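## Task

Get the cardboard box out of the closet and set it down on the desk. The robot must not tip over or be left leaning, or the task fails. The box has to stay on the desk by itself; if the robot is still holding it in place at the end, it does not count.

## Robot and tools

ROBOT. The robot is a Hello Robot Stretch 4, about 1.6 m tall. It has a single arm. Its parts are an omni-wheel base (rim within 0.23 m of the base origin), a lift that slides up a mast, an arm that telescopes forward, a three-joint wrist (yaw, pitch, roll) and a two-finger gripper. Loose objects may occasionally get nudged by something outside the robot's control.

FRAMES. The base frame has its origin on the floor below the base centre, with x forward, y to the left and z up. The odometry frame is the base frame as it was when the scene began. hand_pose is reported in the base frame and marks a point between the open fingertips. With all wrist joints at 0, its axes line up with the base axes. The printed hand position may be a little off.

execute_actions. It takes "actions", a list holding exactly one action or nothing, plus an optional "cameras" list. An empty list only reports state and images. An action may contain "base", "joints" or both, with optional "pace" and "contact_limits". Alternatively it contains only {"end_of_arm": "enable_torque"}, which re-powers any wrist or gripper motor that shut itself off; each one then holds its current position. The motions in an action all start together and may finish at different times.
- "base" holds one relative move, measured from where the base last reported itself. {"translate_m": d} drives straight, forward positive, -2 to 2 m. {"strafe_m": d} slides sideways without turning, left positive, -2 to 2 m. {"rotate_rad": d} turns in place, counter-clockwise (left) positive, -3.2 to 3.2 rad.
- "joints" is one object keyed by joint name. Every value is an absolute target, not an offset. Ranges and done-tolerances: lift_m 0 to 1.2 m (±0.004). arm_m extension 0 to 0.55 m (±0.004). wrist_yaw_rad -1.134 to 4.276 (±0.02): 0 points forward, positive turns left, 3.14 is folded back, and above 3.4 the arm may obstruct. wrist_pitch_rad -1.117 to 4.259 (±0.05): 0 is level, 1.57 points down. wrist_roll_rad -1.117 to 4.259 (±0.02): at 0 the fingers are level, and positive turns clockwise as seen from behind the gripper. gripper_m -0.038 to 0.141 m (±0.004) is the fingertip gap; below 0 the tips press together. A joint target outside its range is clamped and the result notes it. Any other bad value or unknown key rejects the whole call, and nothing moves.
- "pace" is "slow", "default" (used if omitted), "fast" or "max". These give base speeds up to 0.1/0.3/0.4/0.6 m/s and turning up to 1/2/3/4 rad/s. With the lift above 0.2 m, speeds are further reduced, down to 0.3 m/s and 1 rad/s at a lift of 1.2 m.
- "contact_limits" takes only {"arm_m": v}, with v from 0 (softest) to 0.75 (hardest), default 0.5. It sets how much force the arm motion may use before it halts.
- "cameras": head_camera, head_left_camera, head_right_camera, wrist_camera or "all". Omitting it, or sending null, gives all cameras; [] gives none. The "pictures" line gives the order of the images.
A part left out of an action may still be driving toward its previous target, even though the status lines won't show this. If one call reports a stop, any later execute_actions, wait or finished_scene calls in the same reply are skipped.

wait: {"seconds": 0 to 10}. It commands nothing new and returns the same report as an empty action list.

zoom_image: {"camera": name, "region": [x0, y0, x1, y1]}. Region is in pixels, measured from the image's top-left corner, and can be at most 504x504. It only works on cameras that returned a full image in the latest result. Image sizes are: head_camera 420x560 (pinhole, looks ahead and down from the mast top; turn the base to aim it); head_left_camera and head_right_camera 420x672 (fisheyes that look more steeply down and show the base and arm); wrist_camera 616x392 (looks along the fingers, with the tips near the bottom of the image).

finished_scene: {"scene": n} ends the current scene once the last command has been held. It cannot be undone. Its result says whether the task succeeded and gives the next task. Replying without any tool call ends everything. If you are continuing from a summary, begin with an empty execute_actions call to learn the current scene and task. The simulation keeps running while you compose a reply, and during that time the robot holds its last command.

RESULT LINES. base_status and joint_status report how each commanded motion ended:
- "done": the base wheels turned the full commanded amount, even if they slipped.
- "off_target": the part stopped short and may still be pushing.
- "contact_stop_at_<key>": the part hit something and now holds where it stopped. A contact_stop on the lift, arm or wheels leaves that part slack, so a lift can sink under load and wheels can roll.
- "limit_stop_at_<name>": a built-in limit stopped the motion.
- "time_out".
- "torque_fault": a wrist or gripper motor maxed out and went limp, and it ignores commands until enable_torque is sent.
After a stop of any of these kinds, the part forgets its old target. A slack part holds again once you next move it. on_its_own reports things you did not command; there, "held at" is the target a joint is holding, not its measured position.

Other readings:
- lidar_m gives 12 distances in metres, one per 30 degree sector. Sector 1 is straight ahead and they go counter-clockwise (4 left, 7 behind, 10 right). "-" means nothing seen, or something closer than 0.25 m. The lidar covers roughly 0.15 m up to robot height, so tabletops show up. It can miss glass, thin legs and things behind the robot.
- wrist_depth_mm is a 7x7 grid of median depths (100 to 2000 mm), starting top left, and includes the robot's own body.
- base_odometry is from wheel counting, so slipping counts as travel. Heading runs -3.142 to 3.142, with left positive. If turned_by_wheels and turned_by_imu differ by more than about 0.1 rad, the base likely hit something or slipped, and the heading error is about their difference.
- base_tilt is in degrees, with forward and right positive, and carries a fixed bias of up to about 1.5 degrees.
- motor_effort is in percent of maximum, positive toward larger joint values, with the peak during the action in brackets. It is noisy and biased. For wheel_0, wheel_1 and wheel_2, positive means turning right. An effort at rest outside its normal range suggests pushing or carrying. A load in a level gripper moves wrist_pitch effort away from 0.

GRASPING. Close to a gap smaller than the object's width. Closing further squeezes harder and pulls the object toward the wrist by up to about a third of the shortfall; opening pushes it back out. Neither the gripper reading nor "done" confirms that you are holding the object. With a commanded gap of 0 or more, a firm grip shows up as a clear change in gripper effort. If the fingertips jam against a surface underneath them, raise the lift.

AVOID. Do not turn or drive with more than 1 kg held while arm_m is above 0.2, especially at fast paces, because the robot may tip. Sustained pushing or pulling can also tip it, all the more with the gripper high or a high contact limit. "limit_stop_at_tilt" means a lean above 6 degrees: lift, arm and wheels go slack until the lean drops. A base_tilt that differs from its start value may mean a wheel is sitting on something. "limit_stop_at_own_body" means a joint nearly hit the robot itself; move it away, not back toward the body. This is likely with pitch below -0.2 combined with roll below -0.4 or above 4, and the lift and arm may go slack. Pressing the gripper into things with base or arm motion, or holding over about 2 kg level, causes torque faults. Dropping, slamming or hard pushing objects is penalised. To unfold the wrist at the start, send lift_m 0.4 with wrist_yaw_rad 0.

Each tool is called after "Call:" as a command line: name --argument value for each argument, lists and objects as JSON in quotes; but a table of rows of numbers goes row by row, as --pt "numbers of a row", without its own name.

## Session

Call:
execute_actions --actions '[]'

Scene clock: 0.00 s.
base_odometry: x=+0.000 y=+0.000 heading=+0.000 (m, m, rad; odometry frame)
turned_by_wheels: +0.000 (rad since the last result)
turned_by_imu: +0.000 (rad since the last result)
base_tilt: forward=-0.7 right=+0.2 (deg)
lidar_m: 1.66 1.37 1.12 1.12 1.26 1.55 1.56 1.82 2.64 2.61 2.95 1.66
base_status: not commanded
joint_positions: lift_m=+0.231 arm_m=+0.000 wrist_yaw_rad=+3.051 wrist_pitch_rad=-0.010 wrist_roll_rad=+0.006 gripper_m=+0.057
joint_status: not commanded
motor_effort: lift_m=+18 arm_m=+0 wrist_yaw_rad=-1 wrist_pitch_rad=-5 wrist_roll_rad=-1 gripper_m=-4 wheel_0=+0 wheel_1=+0 wheel_2=+0 (%)
hand_pose: x=-0.1085 y=+0.1131 z=+0.4118 quat_wxyz=(+0.045, +0.005, +0.003, +0.999) (m; base frame)
wrist_depth_mm: 144 145 1756 1756 1661 - 1863 / - 139 1808 1661 1618 - 1921 / - 133 211 1708 1618 - 1863 / 116 146 1756 1708 1618 - 1921 / 227 1863 1808 1756 1618 - 1863 / 1430 1537 203 1464 198 1430 1397 / 976 1042 976 112 976 904 946
pictures: head_camera, head_left_camera, head_right_camera, wrist_camera
Images, in order (width x height): head_camera 420x560, head_left_camera 420x672, head_right_camera 420x672, wrist_camera 616x392.

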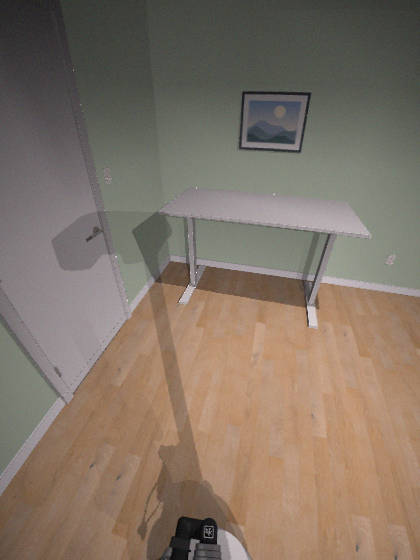

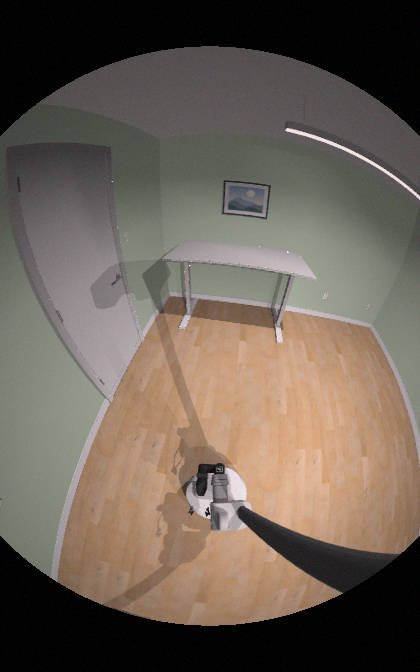

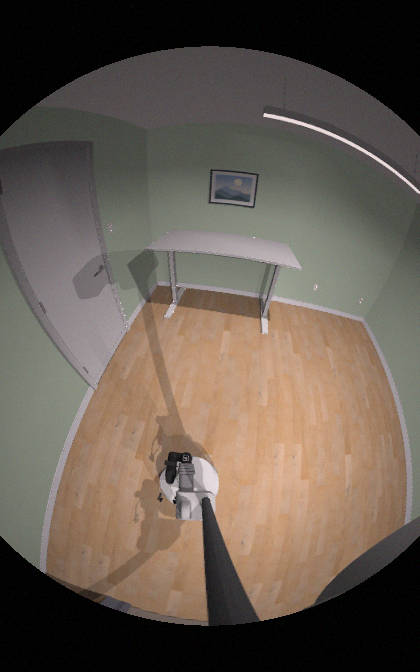

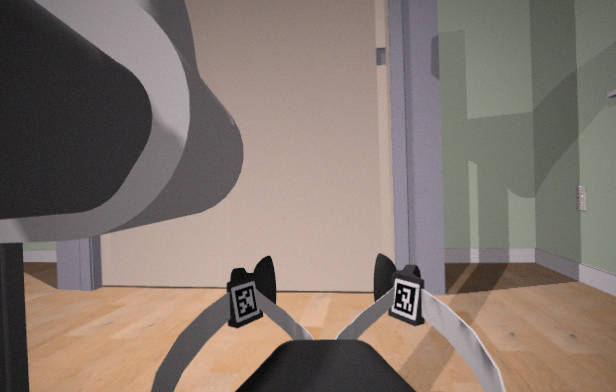

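Call:
execute_actions --actions '[{"base":{"rotate_rad":2.9},"joints":{"lift_m":0.876,"wrist_yaw_rad":0,"gripper_m":0}}]' --cameras '["head_camera","wrist_camera"]'

Scene clock: 4.90 s.
base_odometry: x=+0.000 y=+0.000 heading=+2.900 (m, m, rad; odometry frame)
turned_by_wheels: +2.900 (rad since the last result)
turned_by_imu: +2.961 (rad since the last result)
base_tilt: forward=-0.7 right=+0.2 (deg)
lidar_m: 1.55 1.60 2.10 2.59 2.67 1.77 2.08 1.62 1.20 1.13 1.16 1.53
base_status: done
joint_positions: lift_m=+0.876 arm_m=+0.000 wrist_yaw_rad=+0.000 wrist_pitch_rad=-0.010 wrist_roll_rad=+0.006 gripper_m=+0.000
joint_status: all done
motor_effort: lift_m=+22(22) arm_m=-1(1) wrist_yaw_rad=-1(8) wrist_pitch_rad=-6(6) wrist_roll_rad=-1(0) gripper_m=-7(9) wheel_0=-2(10) wheel_1=-1(7) wheel_2=-2(10) (%)
hand_pose: x=+0.4594 y=-0.0873 z=+1.0568 quat_wxyz=(+1.000, +0.003, -0.005, +0.000) (m; base frame)
wrist_depth_mm: 1397 1366 1336 1366 1336 - 1464 / 1430 1430 1336 1336 1336 - 1499 / 1397 1397 1366 1336 1308 - 1499 / 1464 1430 1397 1336 1366 - 1537 / 1397 1430 1397 1366 1336 - 1499 / 1430 1430 1366 198 190 - 1576 / 1430 1430 1397 112 1366 1983 1537
pictures: head_camera, wrist_camera
Images, in order (width x height): head_camera 420x560, wrist_camera 616x392.

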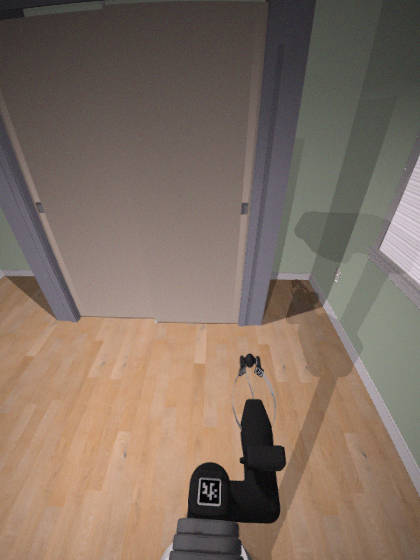

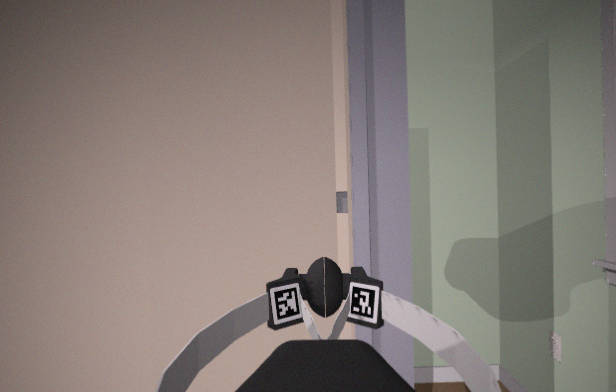

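Call:
execute_actions --actions '[{"base":{"translate_m":1.1},"joints":{"lift_m":0.9,"wrist_yaw_rad":-1.13}}]' --cameras '[]'

Call:
execute_actions --actions '[{"base":{"rotate_rad":1.54}}]' --cameras '[]'

Call:
execute_actions --actions '[{"base":{"translate_m":-0.4}}]' --cameras '["head_camera","wrist_camera"]'

Scene clock: 12.43 s.
base_odometry: x=-1.068 y=+0.263 heading=+2.900 (m, m, rad; odometry frame)
turned_by_wheels: +0.000 (rad since the last result)
turned_by_imu: -0.001 (rad since the last result)
base_tilt: forward=-0.7 right=+0.2 (deg)
lidar_m: 0.44 0.46 0.63 1.52 2.71 3.64 3.65 1.61 1.10 1.05 1.08 0.48
base_status: done
joint_positions: lift_m=+0.900 arm_m=+0.000 wrist_yaw_rad=-1.130 wrist_pitch_rad=-0.010 wrist_roll_rad=+0.006 gripper_m=+0.000
joint_status: all done
motor_effort: lift_m=+21(24) arm_m=-1(1) wrist_yaw_rad=-2(10) wrist_pitch_rad=-5(6) wrist_roll_rad=-1(1) gripper_m=-7(6) wheel_0=+3(8) wheel_1=+2(6) wheel_2=-2(12) (%)
hand_pose: x=+0.2150 y=-0.2982 z=+1.0809 quat_wxyz=(+0.845, +0.000, -0.006, -0.535) (m; base frame)
wrist_depth_mm: 320 402 1255 1098 976 904 831 / 319 402 1255 1118 1008 891 820 / 319 399 1255 1118 991 904 820 / 320 399 1255 1118 991 917 831 / 317 394 1281 1118 1008 904 842 / 314 397 1255 198 190 904 831 / 314 384 1182 112 991 891 831
pictures: none
No camera images: the call's "cameras" was empty. Leave "cameras" out to get every camera's image.

Scene clock: 14.53 s.
base_odometry: x=-1.068 y=+0.263 heading=-1.844 (m, m, rad; odometry frame)
turned_by_wheels: +1.540 (rad since the last result)
turned_by_imu: +1.572 (rad since the last result)
base_tilt: forward=-0.7 right=+0.2 (deg)
lidar_m: 1.39 2.72 3.53 2.77 1.68 1.13 1.03 1.09 0.47 0.45 0.47 0.64
base_status: done
joint_positions: lift_m=+0.900 arm_m=+0.000 wrist_yaw_rad=-1.130 wrist_pitch_rad=-0.010 wrist_roll_rad=+0.006 gripper_m=+0.000
joint_status: not commanded
motor_effort: lift_m=+21(21) arm_m=-1(1) wrist_yaw_rad=-2(2) wrist_pitch_rad=-6(6) wrist_roll_rad=-1(0) gripper_m=-6(5) wheel_0=-2(9) wheel_1=-2(7) wheel_2=-1(13) (%)
hand_pose: x=+0.2150 y=-0.2982 z=+1.0809 quat_wxyz=(+0.845, +0.000, -0.006, -0.535) (m; base frame)
wrist_depth_mm: 676 521 452 404 364 334 310 / 683 521 455 407 368 336 310 / 683 521 459 407 368 336 312 / 699 525 462 410 370 336 314 / 691 530 462 413 370 336 314 / 691 525 459 198 190 338 314 / 699 603 439 112 362 330 317
pictures: none
No camera images: the call's "cameras" was empty. Leave "cameras" out to get every camera's image.

Scene clock: 17.33 s.
base_odometry: x=-0.960 y=+0.648 heading=-1.844 (m, m, rad; odometry frame)
turned_by_wheels: +0.000 (rad since the last result)
turned_by_imu: +0.001 (rad since the last result)
base_tilt: forward=-0.6 right=+0.2 (deg)
lidar_m: 1.69 3.12 2.91 2.74 1.04 0.70 0.65 0.67 0.94 0.46 0.47 0.67
base_status: done
joint_positions: lift_m=+0.900 arm_m=+0.000 wrist_yaw_rad=-1.130 wrist_pitch_rad=-0.010 wrist_roll_rad=+0.006 gripper_m=+0.000
joint_status: not commanded
motor_effort: lift_m=+21(20) arm_m=-1(1) wrist_yaw_rad=-1(2) wrist_pitch_rad=-7(7) wrist_roll_rad=+0(2) gripper_m=-6(6) wheel_0=-3(7) wheel_1=-2(8) wheel_2=+1(11) (%)
hand_pose: x=+0.2150 y=-0.2982 z=+1.0809 quat_wxyz=(+0.845, +0.000, -0.006, -0.535) (m; base frame)
wrist_depth_mm: 647 559 488 439 362 343 319 / 640 554 492 439 364 343 320 / 654 559 492 436 366 347 320 / 661 569 496 442 370 347 320 / 661 569 496 439 368 345 322 / 676 569 492 198 190 349 324 / 668 580 477 112 362 340 325
pictures: head_camera, wrist_camera
Images, in order (width x height): head_camera 420x560, wrist_camera 616x392.

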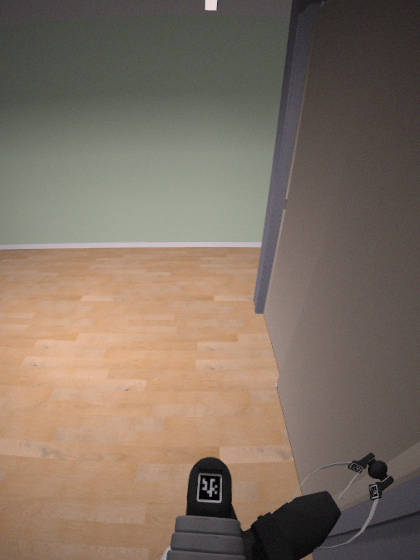

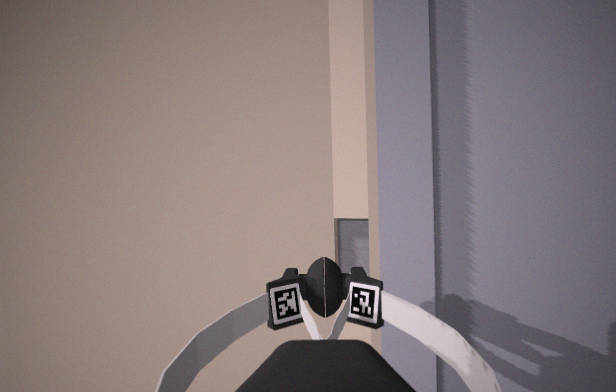

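Call:
execute_actions --actions '[{"base":{"translate_m":0.053},"joints":{"lift_m":0.888}}]' --cameras '[]'

Call:
execute_actions --actions '[{"base":{"strafe_m":-0.18},"pace":"slow"}]' --cameras '["wrist_camera"]'

Scene clock: 20.23 s.
base_odometry: x=-0.974 y=+0.597 heading=-1.844 (m, m, rad; odometry frame)
turned_by_wheels: +0.000 (rad since the last result)
turned_by_imu: +0.001 (rad since the last result)
base_tilt: forward=-0.8 right=+0.2 (deg)
lidar_m: 1.68 3.07 2.91 2.75 1.15 0.76 0.70 0.72 1.00 0.46 0.47 0.65
base_status: done
joint_positions: lift_m=+0.888 arm_m=+0.000 wrist_yaw_rad=-1.130 wrist_pitch_rad=-0.010 wrist_roll_rad=+0.006 gripper_m=+0.000
joint_status: all done
motor_effort: lift_m=+13(18) arm_m=+0(1) wrist_yaw_rad=-2(0) wrist_pitch_rad=-6(6) wrist_roll_rad=+0(2) gripper_m=-5(6) wheel_0=+2(12) wheel_1=+1(6) wheel_2=-2(13) (%)
hand_pose: x=+0.2150 y=-0.2982 z=+1.0695 quat_wxyz=(+0.845, +0.000, -0.006, -0.535) (m; base frame)
wrist_depth_mm: 640 549 488 430 392 332 317 / 647 554 488 436 392 332 315 / 654 564 488 436 392 336 320 / 647 559 496 436 394 336 319 / 654 559 492 436 407 338 319 / 661 564 484 198 190 340 319 / 668 564 469 112 387 334 322
pictures: none
No camera images: the call's "cameras" was empty. Leave "cameras" out to get every camera's image.

Scene clock: 23.17 s.
base_odometry: x=-1.147 y=+0.646 heading=-1.844 (m, m, rad; odometry frame)
turned_by_wheels: +0.000 (rad since the last result)
turned_by_imu: +0.000 (rad since the last result)
base_tilt: forward=-0.7 right=+0.2 (deg)
lidar_m: 1.13 3.08 3.12 2.91 1.12 0.74 0.68 0.71 0.98 0.27 0.29 0.42
base_status: done
joint_positions: lift_m=+0.888 arm_m=+0.000 wrist_yaw_rad=-1.125 wrist_pitch_rad=-0.010 wrist_roll_rad=+0.006 gripper_m=+0.000
joint_status: not commanded
on_its_own: wrist_yaw_rad is at rest, and its effort (-15) is outside its rest range (-13 to +13)
motor_effort: lift_m=+13(13) arm_m=-1(1) wrist_yaw_rad=-15(15) wrist_pitch_rad=-5(5) wrist_roll_rad=-1(0) gripper_m=-7(6) wheel_0=+5(9) wheel_1=-3(7) wheel_2=+0(1) (%)
hand_pose: x=+0.2164 y=-0.2980 z=+1.0695 quat_wxyz=(+0.846, +0.000, -0.006, -0.533) (m; base frame)
wrist_depth_mm: 357 306 267 238 183 173 168 / 359 306 267 239 184 174 169 / 362 307 271 240 185 174 170 / 362 309 272 242 186 175 170 / 368 312 273 247 186 175 171 / 368 314 270 196 182 176 171 / 370 315 266 112 182 174 172
pictures: wrist_camera
Images, in order (width x height): wrist_camera 616x392.

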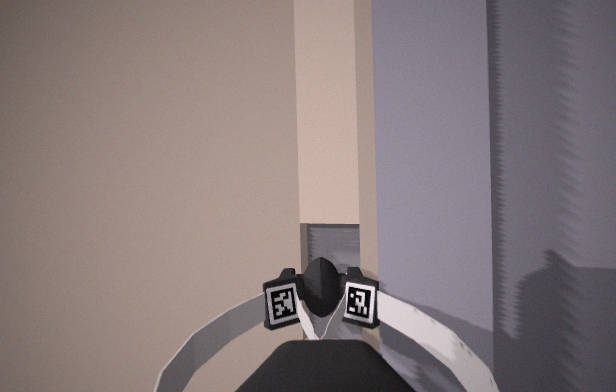

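Call:
execute_actions --actions '[{"base":{"strafe_m":-0.012},"pace":"slow"}]' --cameras '[]'

Call:
execute_actions --actions '[{"joints":{"arm_m":0.55},"pace":"slow"}]' --cameras '["wrist_camera","head_right_camera"]'

Scene clock: 25.30 s.
base_odometry: x=-1.159 y=+0.649 heading=-1.843 (m, m, rad; odometry frame)
turned_by_wheels: +0.001 (rad since the last result)
turned_by_imu: +0.001 (rad since the last result)
base_tilt: forward=-0.7 right=+0.2 (deg)
lidar_m: 0.97 3.10 3.12 2.91 1.13 0.74 0.69 0.72 0.97 0.27 0.27 0.39
base_status: done
joint_positions: lift_m=+0.888 arm_m=+0.000 wrist_yaw_rad=-1.127 wrist_pitch_rad=-0.011 wrist_roll_rad=+0.006 gripper_m=+0.000
joint_status: not commanded
motor_effort: lift_m=+13(13) arm_m=-1(1) wrist_yaw_rad=-9(25) wrist_pitch_rad=-5(6) wrist_roll_rad=-1(1) gripper_m=-6(7) wheel_0=+13(13) wheel_1=-5(7) wheel_2=+0(1) (%)
hand_pose: x=+0.2160 y=-0.2981 z=+1.0696 quat_wxyz=(+0.845, +0.000, -0.006, -0.534) (m; base frame)
wrist_depth_mm: 342 293 257 229 174 164 160 / 343 294 258 229 176 165 161 / 343 297 258 229 176 166 161 / 347 298 260 231 177 166 162 / 351 298 262 238 177 167 162 / 353 300 254 195 174 167 163 / 355 301 254 112 173 165 163
pictures: none
No camera images: the call's "cameras" was empty. Leave "cameras" out to get every camera's image.

Scene clock: 32.07 s.
base_odometry: x=-1.159 y=+0.649 heading=-1.840 (m, m, rad; odometry frame)
turned_by_wheels: +0.003 (rad since the last result)
turned_by_imu: +0.048 (rad since the last result)
base_tilt: forward=-0.7 right=+0.2 (deg)
lidar_m: 1.08 3.11 3.06 2.93 1.09 0.75 0.69 0.74 1.04 0.25 0.28 0.77
base_status: not commanded
joint_positions: lift_m=+0.888 arm_m=+0.549 wrist_yaw_rad=-1.136 wrist_pitch_rad=-0.012 wrist_roll_rad=+0.006 gripper_m=+0.000
joint_status: all done
on_its_own: wrist_yaw_rad is at rest, and its effort (+16) is outside its rest range (-13 to +13)
motor_effort: lift_m=+13(13) arm_m=+7(14) wrist_yaw_rad=+16(31) wrist_pitch_rad=+1(4) wrist_roll_rad=+0(1) gripper_m=-6(5) wheel_0=+26(26) wheel_1=+7(8) wheel_2=+9(9) (%)
hand_pose: x=+0.7617 y=-0.2985 z=+1.0702 quat_wxyz=(+0.843, -0.001, -0.007, -0.538) (m; base frame)
wrist_depth_mm: 362 303 260 229 229 699 715 / 364 304 262 229 227 842 759 / 364 306 263 230 224 831 759 / 368 307 263 231 221 820 759 / 370 309 265 236 229 842 768 / 373 310 262 194 187 820 778 / 377 310 257 112 216 549 574
pictures: head_right_camera, wrist_camera
Images, in order (width x height): head_right_camera 420x672, wrist_camera 616x392.

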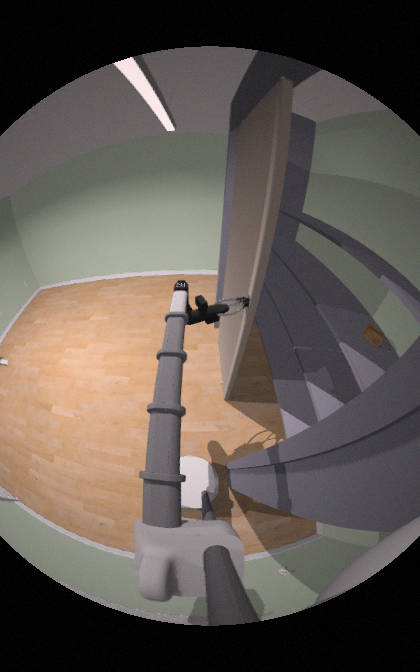

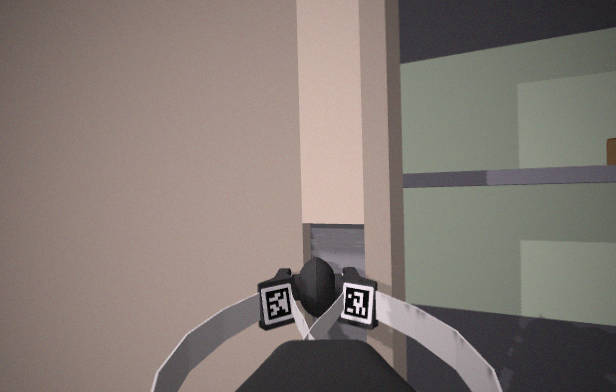

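Call:
execute_actions --actions '[{"base":{"strafe_m":0.2}}]' --cameras '[]'

Call:
execute_actions --actions '[{"base":{"translate_m":0.54},"joints":{"arm_m":0,"wrist_yaw_rad":0,"lift_m":1.012,"gripper_m":0.14}}]' --cameras '[]'

Call:
execute_actions --actions '[{"base":{"rotate_rad":-1.59}}]' --cameras '["wrist_camera","head_camera"]'

Scene clock: 35.83 s.
base_odometry: x=-0.966 y=+0.596 heading=-1.840 (m, m, rad; odometry frame)
turned_by_wheels: +0.000 (rad since the last result)
turned_by_imu: +0.001 (rad since the last result)
base_tilt: forward=-0.7 right=+0.2 (deg)
lidar_m: 1.70 3.09 2.85 2.74 1.11 0.75 0.70 0.74 1.06 0.47 0.46 0.88
base_status: done
joint_positions: lift_m=+0.888 arm_m=+0.549 wrist_yaw_rad=-1.130 wrist_pitch_rad=-0.010 wrist_roll_rad=+0.006 gripper_m=+0.000
joint_status: not commanded
motor_effort: lift_m=+13(14) arm_m=+5(7) wrist_yaw_rad=-3(17) wrist_pitch_rad=-6(5) wrist_roll_rad=+0(1) gripper_m=-5(5) wheel_0=-1(20) wheel_1=+1(14) wheel_2=+2(8) (%)
hand_pose: x=+0.7641 y=-0.2982 z=+1.0696 quat_wxyz=(+0.845, +0.000, -0.006, -0.535) (m; base frame)
wrist_depth_mm: 699 580 504 442 394 699 715 / 691 585 508 445 392 991 917 / 707 591 508 445 397 1025 917 / 715 597 508 449 402 1008 917 / 715 597 512 445 407 1025 931 / 715 591 508 198 190 854 831 / 732 603 492 112 392 640 661
pictures: none
No camera images: the call's "cameras" was empty. Leave "cameras" out to get every camera's image.

Scene clock: 39.13 s.
base_odometry: x=-1.109 y=+0.075 heading=-1.840 (m, m, rad; odometry frame)
turned_by_wheels: +0.000 (rad since the last result)
turned_by_imu: +0.000 (rad since the last result)
base_tilt: forward=-0.7 right=+0.2 (deg)
lidar_m: 2.45 2.53 3.41 2.74 1.87 1.33 1.26 0.68 0.61 0.79 0.50 0.67
base_status: done
joint_positions: lift_m=+1.012 arm_m=+0.001 wrist_yaw_rad=+0.000 wrist_pitch_rad=-0.010 wrist_roll_rad=+0.006 gripper_m=+0.140
joint_status: all done
motor_effort: lift_m=+21(23) arm_m=-4(2) wrist_yaw_rad=-2(4) wrist_pitch_rad=-6(5) wrist_roll_rad=-2(2) gripper_m=-1(9) wheel_0=+2(10) wheel_1=+1(7) wheel_2=+0(11) (%)
hand_pose: x=+0.4602 y=-0.0874 z=+1.1929 quat_wxyz=(+1.000, +0.003, -0.005, +0.000) (m; base frame)
wrist_depth_mm: - - - - - 866 591 / - - - - - 842 585 / - - - - - 854 580 / - - - - - 866 591 / - - - - - 866 597 / - - - - - 809 609 / - - - 112 - 866 615
pictures: none
No camera images: the call's "cameras" was empty. Leave "cameras" out to get every camera's image.

Scene clock: 41.43 s.
base_odometry: x=-1.109 y=+0.075 heading=+2.854 (m, m, rad; odometry frame)
turned_by_wheels: -1.589 (rad since the last result)
turned_by_imu: -1.622 (rad since the last result)
base_tilt: forward=-0.7 right=+0.2 (deg)
lidar_m: 0.79 0.52 0.65 2.47 2.52 3.35 3.62 1.96 1.34 1.26 0.70 0.60
base_status: done
joint_positions: lift_m=+1.012 arm_m=+0.001 wrist_yaw_rad=+0.000 wrist_pitch_rad=-0.010 wrist_roll_rad=+0.006 gripper_m=+0.140
joint_status: not commanded
motor_effort: lift_m=+21(21) arm_m=-4(5) wrist_yaw_rad=-2(2) wrist_pitch_rad=-6(6) wrist_roll_rad=+0(1) gripper_m=-3(0) wheel_0=+3(1) wheel_1=+3(8) wheel_2=+2(10) (%)
hand_pose: x=+0.4602 y=-0.0874 z=+1.1929 quat_wxyz=(+1.000, +0.003, -0.005, +0.000) (m; base frame)
wrist_depth_mm: 991 1008 991 1008 991 798 554 / 654 668 691 699 647 654 564 / 991 960 991 976 991 809 569 / 1008 1008 991 991 991 820 569 / 866 820 778 759 732 683 574 / 1008 1008 991 991 1008 683 580 / 891 878 878 112 842 778 585
pictures: head_camera, wrist_camera
Images, in order (width x height): head_camera 420x560, wrist_camera 616x392.

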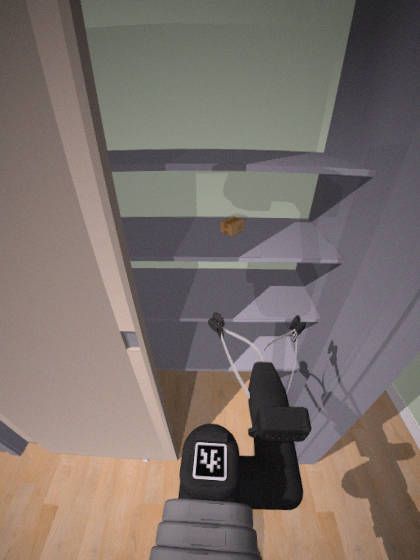

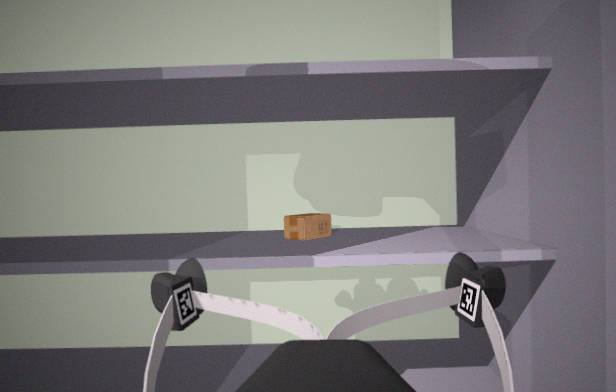

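Call:
execute_actions --actions '[{"base":{"strafe_m":0.012},"joints":{"lift_m":1.075,"wrist_pitch_rad":0.25}}]' --cameras '[]'

Call:
execute_actions --actions '[{"base":{"translate_m":0.15},"joints":{"arm_m":0.35},"contact_limits":{"arm_m":0.2}}]' --cameras '["wrist_camera"]'

Scene clock: 44.70 s.
base_odometry: x=-1.113 y=+0.064 heading=+2.854 (m, m, rad; odometry frame)
turned_by_wheels: +0.000 (rad since the last result)
turned_by_imu: +0.001 (rad since the last result)
base_tilt: forward=-0.8 right=+0.2 (deg)
lidar_m: 0.78 0.50 0.66 2.44 2.51 3.32 3.62 1.98 1.37 1.26 0.70 0.62
base_status: done
joint_positions: lift_m=+1.075 arm_m=+0.001 wrist_yaw_rad=+0.000 wrist_pitch_rad=+0.252 wrist_roll_rad=+0.006 gripper_m=+0.140
joint_status: all done
motor_effort: lift_m=+22(23) arm_m=-4(5) wrist_yaw_rad=-1(3) wrist_pitch_rad=-5(5) wrist_roll_rad=-3(0) gripper_m=-2(3) wheel_0=-3(11) wheel_1=+2(9) wheel_2=+0(4) (%)
hand_pose: x=+0.4511 y=-0.0874 z=+1.1810 quat_wxyz=(+0.992, +0.003, +0.126, +0.000) (m; base frame)
wrist_depth_mm: 683 723 778 831 878 750 574 / 917 946 917 931 931 831 580 / 960 976 946 946 960 788 574 / 699 759 715 699 676 741 574 / 1042 1042 1042 1042 1060 798 585 / 798 798 732 798 715 699 597 / 683 715 1098 112 676 820 603
pictures: none
No camera images: the call's "cameras" was empty. Leave "cameras" out to get every camera's image.

Scene clock: 46.87 s.
base_odometry: x=-1.257 y=+0.106 heading=+2.854 (m, m, rad; odometry frame)
turned_by_wheels: +0.000 (rad since the last result)
turned_by_imu: +0.000 (rad since the last result)
base_tilt: forward=-0.7 right=+0.3 (deg)
lidar_m: 0.64 0.36 0.44 1.15 2.51 3.33 3.81 1.95 1.36 1.23 0.51 0.54
base_status: done
joint_positions: lift_m=+1.075 arm_m=+0.349 wrist_yaw_rad=+0.000 wrist_pitch_rad=+0.252 wrist_roll_rad=+0.006 gripper_m=+0.140
joint_status: all done
motor_effort: lift_m=+22(22) arm_m=+5(4) wrist_yaw_rad=-2(1) wrist_pitch_rad=-6(5) wrist_roll_rad=+0(1) gripper_m=+0(0) wheel_0=+2(5) wheel_1=+2(7) wheel_2=-1(12) (%)
contact_limits: arm_m 0.2
hand_pose: x=+0.7995 y=-0.0874 z=+1.1809 quat_wxyz=(+0.992, +0.003, +0.126, +0.000) (m; base frame)
wrist_depth_mm: 436 436 439 442 439 442 439 / 455 455 452 455 459 455 462 / 473 477 473 477 477 480 477 / 492 492 492 488 492 492 488 / 375 366 303 283 343 332 329 / 271 254 237 258 232 224 245 / 213 210 208 112 203 198 196
pictures: wrist_camera
Images, in order (width x height): wrist_camera 616x392.

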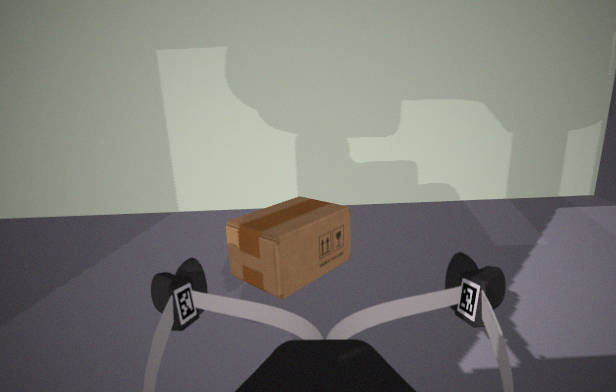

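Call:
execute_actions --actions '[{"base":{"strafe_m":0.03}}]' --cameras '[]'

Call:
execute_actions --actions '[{"joints":{"arm_m":0.46},"contact_limits":{"arm_m":0.2}}]' --cameras '[]'

Call:
execute_actions --actions '[{"joints":{"gripper_m":0.02}}]' --cameras '["wrist_camera"]'

Scene clock: 49.30 s.
base_odometry: x=-1.265 y=+0.078 heading=+2.854 (m, m, rad; odometry frame)
turned_by_wheels: +0.000 (rad since the last result)
turned_by_imu: +0.001 (rad since the last result)
base_tilt: forward=-0.7 right=+0.2 (deg)
lidar_m: 0.63 0.36 0.45 1.10 2.50 3.29 3.79 2.01 1.37 1.28 0.52 0.57
base_status: done
joint_positions: lift_m=+1.075 arm_m=+0.349 wrist_yaw_rad=+0.000 wrist_pitch_rad=+0.252 wrist_roll_rad=+0.006 gripper_m=+0.140
joint_status: not commanded
motor_effort: lift_m=+22(22) arm_m=+5(5) wrist_yaw_rad=-2(2) wrist_pitch_rad=-5(5) wrist_roll_rad=+0(1) gripper_m=-1(0) wheel_0=-1(9) wheel_1=-1(10) wheel_2=+0(1) (%)
hand_pose: x=+0.7995 y=-0.0874 z=+1.1809 quat_wxyz=(+0.992, +0.003, +0.126, +0.000) (m; base frame)
wrist_depth_mm: 433 436 436 436 439 442 439 / 455 455 455 455 455 455 455 / 469 469 473 477 477 477 480 / 492 492 496 488 484 488 484 / 375 364 357 272 317 334 327 / 272 254 236 258 232 225 247 / 212 209 208 112 202 199 197
pictures: none
No camera images: the call's "cameras" was empty. Leave "cameras" out to get every camera's image.

Scene clock: 50.63 s.
base_odometry: x=-1.265 y=+0.078 heading=+2.854 (m, m, rad; odometry frame)
turned_by_wheels: +0.000 (rad since the last result)
turned_by_imu: +0.000 (rad since the last result)
base_tilt: forward=-0.7 right=+0.2 (deg)
lidar_m: 0.64 0.35 0.46 1.10 2.49 3.30 3.77 2.01 1.38 1.29 0.53 0.58
base_status: not commanded
joint_positions: lift_m=+1.075 arm_m=+0.459 wrist_yaw_rad=+0.000 wrist_pitch_rad=+0.252 wrist_roll_rad=+0.006 gripper_m=+0.140
joint_status: all done
motor_effort: lift_m=+22(21) arm_m=+5(5) wrist_yaw_rad=-1(2) wrist_pitch_rad=-5(5) wrist_roll_rad=-1(0) gripper_m=-2(1) wheel_0=-1(1) wheel_1=-1(1) wheel_2=+0(0) (%)
contact_limits: arm_m 0.2
hand_pose: x=+0.9094 y=-0.0874 z=+1.1809 quat_wxyz=(+0.992, +0.003, +0.126, +0.000) (m; base frame)
wrist_depth_mm: 334 332 334 336 336 338 338 / 345 347 349 349 349 351 351 / 359 364 366 364 364 364 364 / 379 377 377 379 382 384 379 / 375 362 355 329 338 332 327 / 270 255 196 171 187 225 246 / 212 210 204 112 202 199 197
pictures: none
No camera images: the call's "cameras" was empty. Leave "cameras" out to get every camera's image.

Scene clock: 52.80 s.
base_odometry: x=-1.265 y=+0.078 heading=+2.854 (m, m, rad; odometry frame)
turned_by_wheels: +0.000 (rad since the last result)
turned_by_imu: +0.000 (rad since the last result)
base_tilt: forward=-0.8 right=+0.2 (deg)
lidar_m: 0.63 0.34 0.45 1.11 2.49 3.30 3.80 1.99 1.37 1.28 0.53 0.59
base_status: not commanded
joint_positions: lift_m=+1.075 arm_m=+0.459 wrist_yaw_rad=+0.000 wrist_pitch_rad=+0.253 wrist_roll_rad=+0.006 gripper_m=+0.021
joint_status: all done
motor_effort: lift_m=+22(22) arm_m=+5(5) wrist_yaw_rad=-2(2) wrist_pitch_rad=-6(7) wrist_roll_rad=-1(2) gripper_m=-27(27) wheel_0=-1(1) wheel_1=-1(1) wheel_2=+0(0) (%)
hand_pose: x=+0.9094 y=-0.0874 z=+1.1807 quat_wxyz=(+0.992, +0.003, +0.126, +0.000) (m; base frame)
wrist_depth_mm: 334 334 334 336 336 336 338 / 347 347 351 347 351 349 349 / 359 362 364 364 364 366 364 / 382 377 379 379 379 382 384 / 370 364 357 345 340 332 327 / 270 265 177 159 183 177 245 / 212 200 186 112 193 197 188
pictures: wrist_camera
Images, in order (width x height): wrist_camera 616x392.

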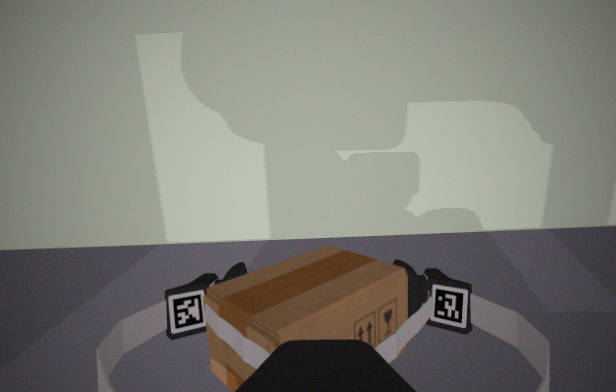

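Gripped diagonally; lift and see.

Call:
execute_actions --actions '[{"joints":{"lift_m":1.11},"pace":"slow"}]' --cameras '[]'

Call:
execute_actions --actions '[{"base":{"translate_m":-0.15},"joints":{"arm_m":0.0}}]' --cameras '["wrist_camera"]'

Scene clock: 55.17 s.
base_odometry: x=-1.265 y=+0.078 heading=+2.854 (m, m, rad; odometry frame)
turned_by_wheels: +0.000 (rad since the last result)
turned_by_imu: +0.001 (rad since the last result)
base_tilt: forward=-0.7 right=+0.2 (deg)
lidar_m: 0.64 0.34 0.46 1.12 2.47 3.27 3.78 1.99 1.35 1.29 0.52 0.59
base_status: not commanded
joint_positions: lift_m=+1.110 arm_m=+0.459 wrist_yaw_rad=+0.000 wrist_pitch_rad=+0.253 wrist_roll_rad=+0.006 gripper_m=+0.021
joint_status: all done
motor_effort: lift_m=+22(26) arm_m=+5(5) wrist_yaw_rad=-1(1) wrist_pitch_rad=-7(7) wrist_roll_rad=-1(0) gripper_m=-26(26) wheel_0=-1(1) wheel_1=-1(1) wheel_2=+0(0) (%)
hand_pose: x=+0.9094 y=-0.0874 z=+1.2157 quat_wxyz=(+0.992, +0.003, +0.126, +0.000) (m; base frame)
wrist_depth_mm: 334 334 336 338 336 336 336 / 349 347 347 349 349 351 349 / 362 364 364 364 366 364 366 / 377 379 377 377 379 382 379 / 397 399 394 392 392 392 394 / 336 330 177 159 183 176 303 / 260 249 208 112 239 245 233
pictures: none
No camera images: the call's "cameras" was empty. Leave "cameras" out to get every camera's image.

Scene clock: 57.60 s.
base_odometry: x=-1.121 y=+0.035 heading=+2.853 (m, m, rad; odometry frame)
turned_by_wheels: +0.000 (rad since the last result)
turned_by_imu: +0.001 (rad since the last result)
base_tilt: forward=-0.7 right=+0.2 (deg)
lidar_m: 0.78 0.50 0.67 2.42 2.49 3.30 3.62 2.03 1.37 1.30 0.70 0.64
base_status: done
joint_positions: lift_m=+1.110 arm_m=+0.001 wrist_yaw_rad=+0.000 wrist_pitch_rad=+0.253 wrist_roll_rad=+0.006 gripper_m=+0.021
joint_status: all done
motor_effort: lift_m=+22(23) arm_m=-4(3) wrist_yaw_rad=-1(3) wrist_pitch_rad=-9(8) wrist_roll_rad=-1(2) gripper_m=-24(25) wheel_0=-2(12) wheel_1=-2(6) wheel_2=+0(11) (%)
hand_pose: x=+0.4510 y=-0.0875 z=+1.2156 quat_wxyz=(+0.992, +0.003, +0.126, +0.000) (m; base frame)
wrist_depth_mm: 603 647 591 621 654 691 585 / 931 931 946 960 946 891 597 / 946 976 946 976 960 904 609 / 676 732 683 676 723 699 597 / 609 1060 1042 1042 1042 917 621 / 307 891 177 159 184 177 609 / 307 699 433 112 691 732 591
pictures: wrist_camera
Images, in order (width x height): wrist_camera 616x392.

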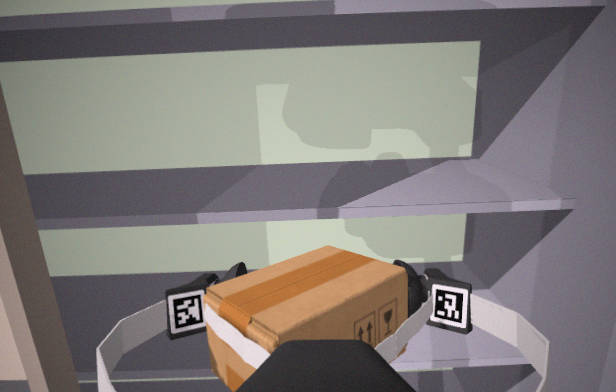

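Call:
execute_actions --actions '[{"base":{"rotate_rad":-3.0},"pace":"slow"}]' --cameras '["head_camera","wrist_camera"]'

Scene clock: 62.87 s.
base_odometry: x=-1.121 y=+0.035 heading=-0.146 (m, m, rad; odometry frame)
turned_by_wheels: -2.999 (rad since the last result)
turned_by_imu: -3.060 (rad since the last result)
base_tilt: forward=-0.7 right=+0.3 (deg)
lidar_m: 2.76 1.74 1.31 1.27 0.63 0.67 0.50 0.51 0.78 2.42 2.59 3.62
base_status: done
joint_positions: lift_m=+1.110 arm_m=+0.001 wrist_yaw_rad=+0.000 wrist_pitch_rad=+0.253 wrist_roll_rad=+0.006 gripper_m=+0.021
joint_status: not commanded
motor_effort: lift_m=+22(22) arm_m=-5(5) wrist_yaw_rad=-1(1) wrist_pitch_rad=-9(8) wrist_roll_rad=-1(2) gripper_m=-27(27) wheel_0=+4(11) wheel_1=+2(7) wheel_2=+2(7) (%)
hand_pose: x=+0.4510 y=-0.0874 z=+1.2156 quat_wxyz=(+0.992, +0.003, +0.126, +0.000) (m; base frame)
wrist_depth_mm: 1708 - - - - - - / 1661 - - - - - - / 1618 - - - - - - / 1661 - - - - - - / 1708 - - - - - - / 1618 - 177 159 183 176 - / 1661 1863 946 112 1756 1863 1756
pictures: head_camera, wrist_camera
Images, in order (width x height): head_camera 420x560, wrist_camera 616x392.

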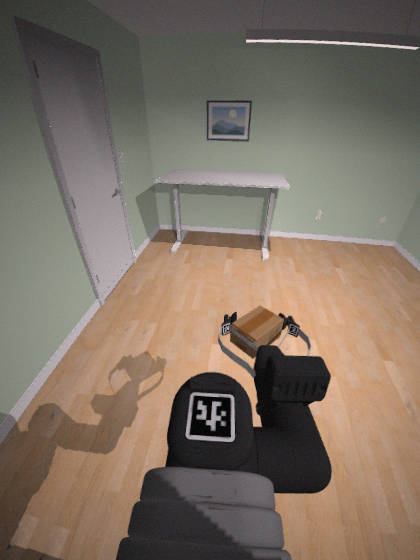

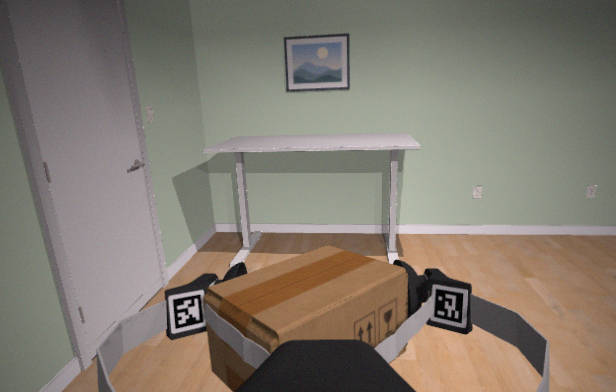

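Desk is taller here. Keep the lift high and drive.

Call:
execute_actions --actions '[{"base":{"translate_m":2.0}}]' --cameras '[]'

Call:
execute_actions --actions '[{"joints":{"arm_m":0.5}}]' --cameras '["head_camera","wrist_camera"]'

Scene clock: 72.07 s.
base_odometry: x=+0.857 y=-0.255 heading=-0.146 (m, m, rad; odometry frame)
turned_by_wheels: +0.000 (rad since the last result)
turned_by_imu: -0.002 (rad since the last result)
base_tilt: forward=-0.7 right=+0.2 (deg)
lidar_m: 0.75 0.81 1.16 1.13 1.24 1.83 2.44 2.65 2.66 2.58 0.97 0.76
base_status: done
joint_positions: lift_m=+1.110 arm_m=+0.001 wrist_yaw_rad=+0.000 wrist_pitch_rad=+0.253 wrist_roll_rad=+0.006 gripper_m=+0.021
joint_status: not commanded
motor_effort: lift_m=+22(22) arm_m=-4(4) wrist_yaw_rad=-2(1) wrist_pitch_rad=-8(8) wrist_roll_rad=-1(2) gripper_m=-27(26) wheel_0=+2(2) wheel_1=+1(6) wheel_2=+0(9) (%)
hand_pose: x=+0.4510 y=-0.0874 z=+1.2156 quat_wxyz=(+0.992, +0.003, +0.126, +0.000) (m; base frame)
wrist_depth_mm: 1336 1281 1255 1229 1205 1160 1138 / 1397 1366 1308 1229 1229 1205 1160 / 1430 1430 1336 1336 1281 1255 1229 / 1430 1464 1397 1336 1308 1281 1255 / 976 931 917 904 878 854 842 / 732 691 177 159 183 176 627 / 1464 1661 917 112 1537 1537 960
pictures: none
No camera images: the call's "cameras" was empty. Leave "cameras" out to get every camera's image.

Scene clock: 74.60 s.
base_odometry: x=+0.857 y=-0.255 heading=-0.146 (m, m, rad; odometry frame)
turned_by_wheels: +0.000 (rad since the last result)
turned_by_imu: +0.001 (rad since the last result)
base_tilt: forward=-0.7 right=+0.2 (deg)
lidar_m: 0.74 0.81 1.13 1.14 1.25 1.80 2.46 2.66 2.64 2.60 0.99 0.77
base_status: not commanded
joint_positions: lift_m=+1.110 arm_m=+0.499 wrist_yaw_rad=+0.000 wrist_pitch_rad=+0.253 wrist_roll_rad=+0.006 gripper_m=+0.021
joint_status: all done
motor_effort: lift_m=+22(22) arm_m=+5(5) wrist_yaw_rad=-3(2) wrist_pitch_rad=-9(8) wrist_roll_rad=-1(0) gripper_m=-25(25) wheel_0=+2(2) wheel_1=+1(1) wheel_2=-1(1) (%)
hand_pose: x=+0.9494 y=-0.0874 z=+1.2157 quat_wxyz=(+0.992, +0.003, +0.126, +0.000) (m; base frame)
wrist_depth_mm: 831 809 768 732 723 723 699 / 854 842 798 768 750 750 715 / 904 878 854 820 809 788 759 / 960 917 891 866 842 809 778 / 960 946 904 878 866 820 809 / 699 676 177 159 183 176 634 / 539 517 334 112 492 504 484
pictures: head_camera, wrist_camera
Images, in order (width x height): head_camera 420x560, wrist_camera 616x392.

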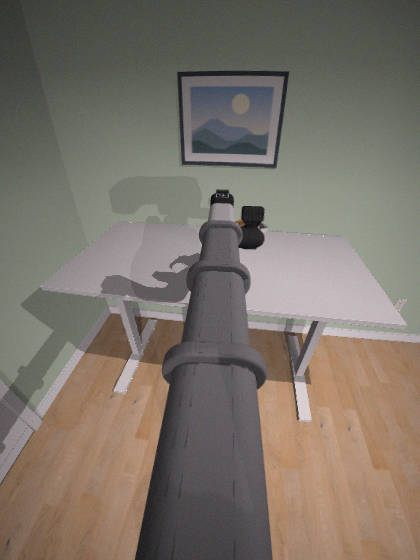

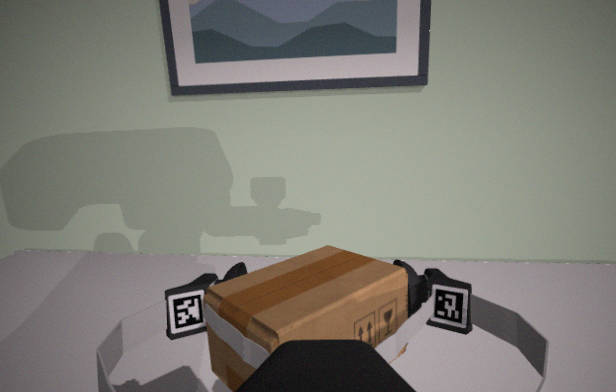

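Call:
execute_actions --actions '[{"joints":{"lift_m":0.88}}]' --cameras '[]'

Scene clock: 77.63 s.
base_odometry: x=+0.857 y=-0.255 heading=-0.146 (m, m, rad; odometry frame)
turned_by_wheels: +0.000 (rad since the last result)
turned_by_imu: +0.001 (rad since the last result)
base_tilt: forward=-0.7 right=+0.1 (deg)
lidar_m: 0.75 0.79 1.14 1.14 1.25 1.82 2.47 2.66 2.63 2.59 0.98 0.77
base_status: not commanded
joint_positions: lift_m=+0.880 arm_m=+0.499 wrist_yaw_rad=+0.000 wrist_pitch_rad=+0.253 wrist_roll_rad=+0.006 gripper_m=+0.021
joint_status: all done
motor_effort: lift_m=+13(22) arm_m=+5(5) wrist_yaw_rad=-2(1) wrist_pitch_rad=-7(8) wrist_roll_rad=-1(0) gripper_m=-26(27) wheel_0=+2(2) wheel_1=+1(1) wheel_2=+0(0) (%)
hand_pose: x=+0.9494 y=-0.0874 z=+0.9865 quat_wxyz=(+0.992, +0.003, +0.126, +0.000) (m; base frame)
wrist_depth_mm: 831 809 778 768 741 732 707 / 878 842 809 788 768 750 732 / 904 891 854 809 798 778 750 / 591 574 549 530 512 492 484 / 368 362 351 325 338 329 325 / 268 264 177 160 183 177 243 / 211 199 186 112 191 196 188
pictures: none
No camera images: the call's "cameras" was empty. Leave "cameras" out to get every camera's image.

Call:
execute_actions --actions '[{"joints":{"gripper_m":0.14}}]' --cameras '[]'

Call:
execute_actions --actions '[{"joints":{"arm_m":0.1,"lift_m":0.9}}]' --cameras '["head_camera"]'

Scene clock: 81.17 s.
base_odometry: x=+0.857 y=-0.255 heading=-0.146 (m, m, rad; odometry frame)
turned_by_wheels: +0.000 (rad since the last result)
turned_by_imu: +0.001 (rad since the last result)
base_tilt: forward=-0.7 right=+0.2 (deg)
lidar_m: 0.74 0.79 1.15 1.14 1.25 1.82 2.47 2.66 2.65 2.59 1.00 0.77
base_status: not commanded
joint_positions: lift_m=+0.880 arm_m=+0.499 wrist_yaw_rad=+0.000 wrist_pitch_rad=+0.252 wrist_roll_rad=+0.006 gripper_m=+0.140
joint_status: all done
motor_effort: lift_m=+13(13) arm_m=+5(5) wrist_yaw_rad=-1(3) wrist_pitch_rad=-5(6) wrist_roll_rad=+0(1) gripper_m=-2(26) wheel_0=+2(2) wheel_1=+1(1) wheel_2=-1(1) (%)
hand_pose: x=+0.9495 y=-0.0874 z=+0.9867 quat_wxyz=(+0.992, +0.003, +0.126, +0.000) (m; base frame)
wrist_depth_mm: 842 809 778 759 741 723 707 / 878 842 820 798 768 750 732 / 904 878 842 820 798 778 768 / 585 569 549 535 517 500 488 / 370 364 353 228 314 332 324 / 270 252 196 173 198 224 244 / 211 208 204 112 200 197 195
pictures: none
No camera images: the call's "cameras" was empty. Leave "cameras" out to get every camera's image.

Scene clock: 83.47 s.
base_odometry: x=+0.857 y=-0.255 heading=-0.146 (m, m, rad; odometry frame)
turned_by_wheels: +0.000 (rad since the last result)
turned_by_imu: +0.001 (rad since the last result)
base_tilt: forward=-0.7 right=+0.2 (deg)
lidar_m: 0.75 0.80 1.15 1.14 1.26 1.81 2.47 2.66 2.65 2.58 0.98 0.75
base_status: not commanded
joint_positions: lift_m=+0.900 arm_m=+0.101 wrist_yaw_rad=+0.000 wrist_pitch_rad=+0.252 wrist_roll_rad=+0.006 gripper_m=+0.140
joint_status: all done
motor_effort: lift_m=+22(21) arm_m=-5(3) wrist_yaw_rad=-1(1) wrist_pitch_rad=-6(5) wrist_roll_rad=-1(1) gripper_m=+0(2) wheel_0=+2(2) wheel_1=+1(1) wheel_2=-1(1) (%)
hand_pose: x=+0.5511 y=-0.0874 z=+1.0058 quat_wxyz=(+0.992, +0.003, +0.126, +0.000) (m; base frame)
wrist_depth_mm: 1229 1182 1182 1138 1118 1078 1042 / 1308 1255 1205 1182 1138 1138 1078 / 1336 1281 1229 1205 1182 1160 1118 / 683 654 627 564 585 574 549 / 946 1430 1397 462 445 418 427 / 1336 1499 1397 1397 1336 1281 831 / 1366 1537 1499 112 1397 1366 904
pictures: head_camera
Images, in order (width x height): head_camera 420x560.

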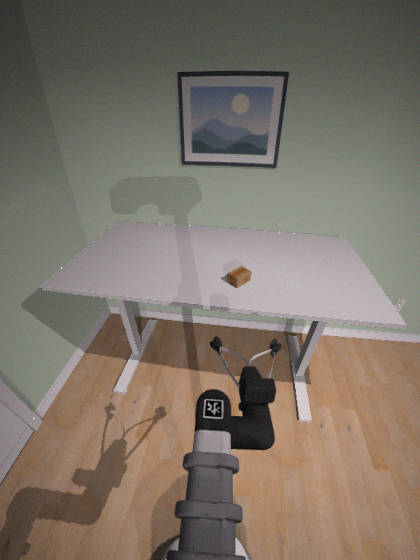

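Call:
finished_scene --scene 2

The scene is finished: the task was done.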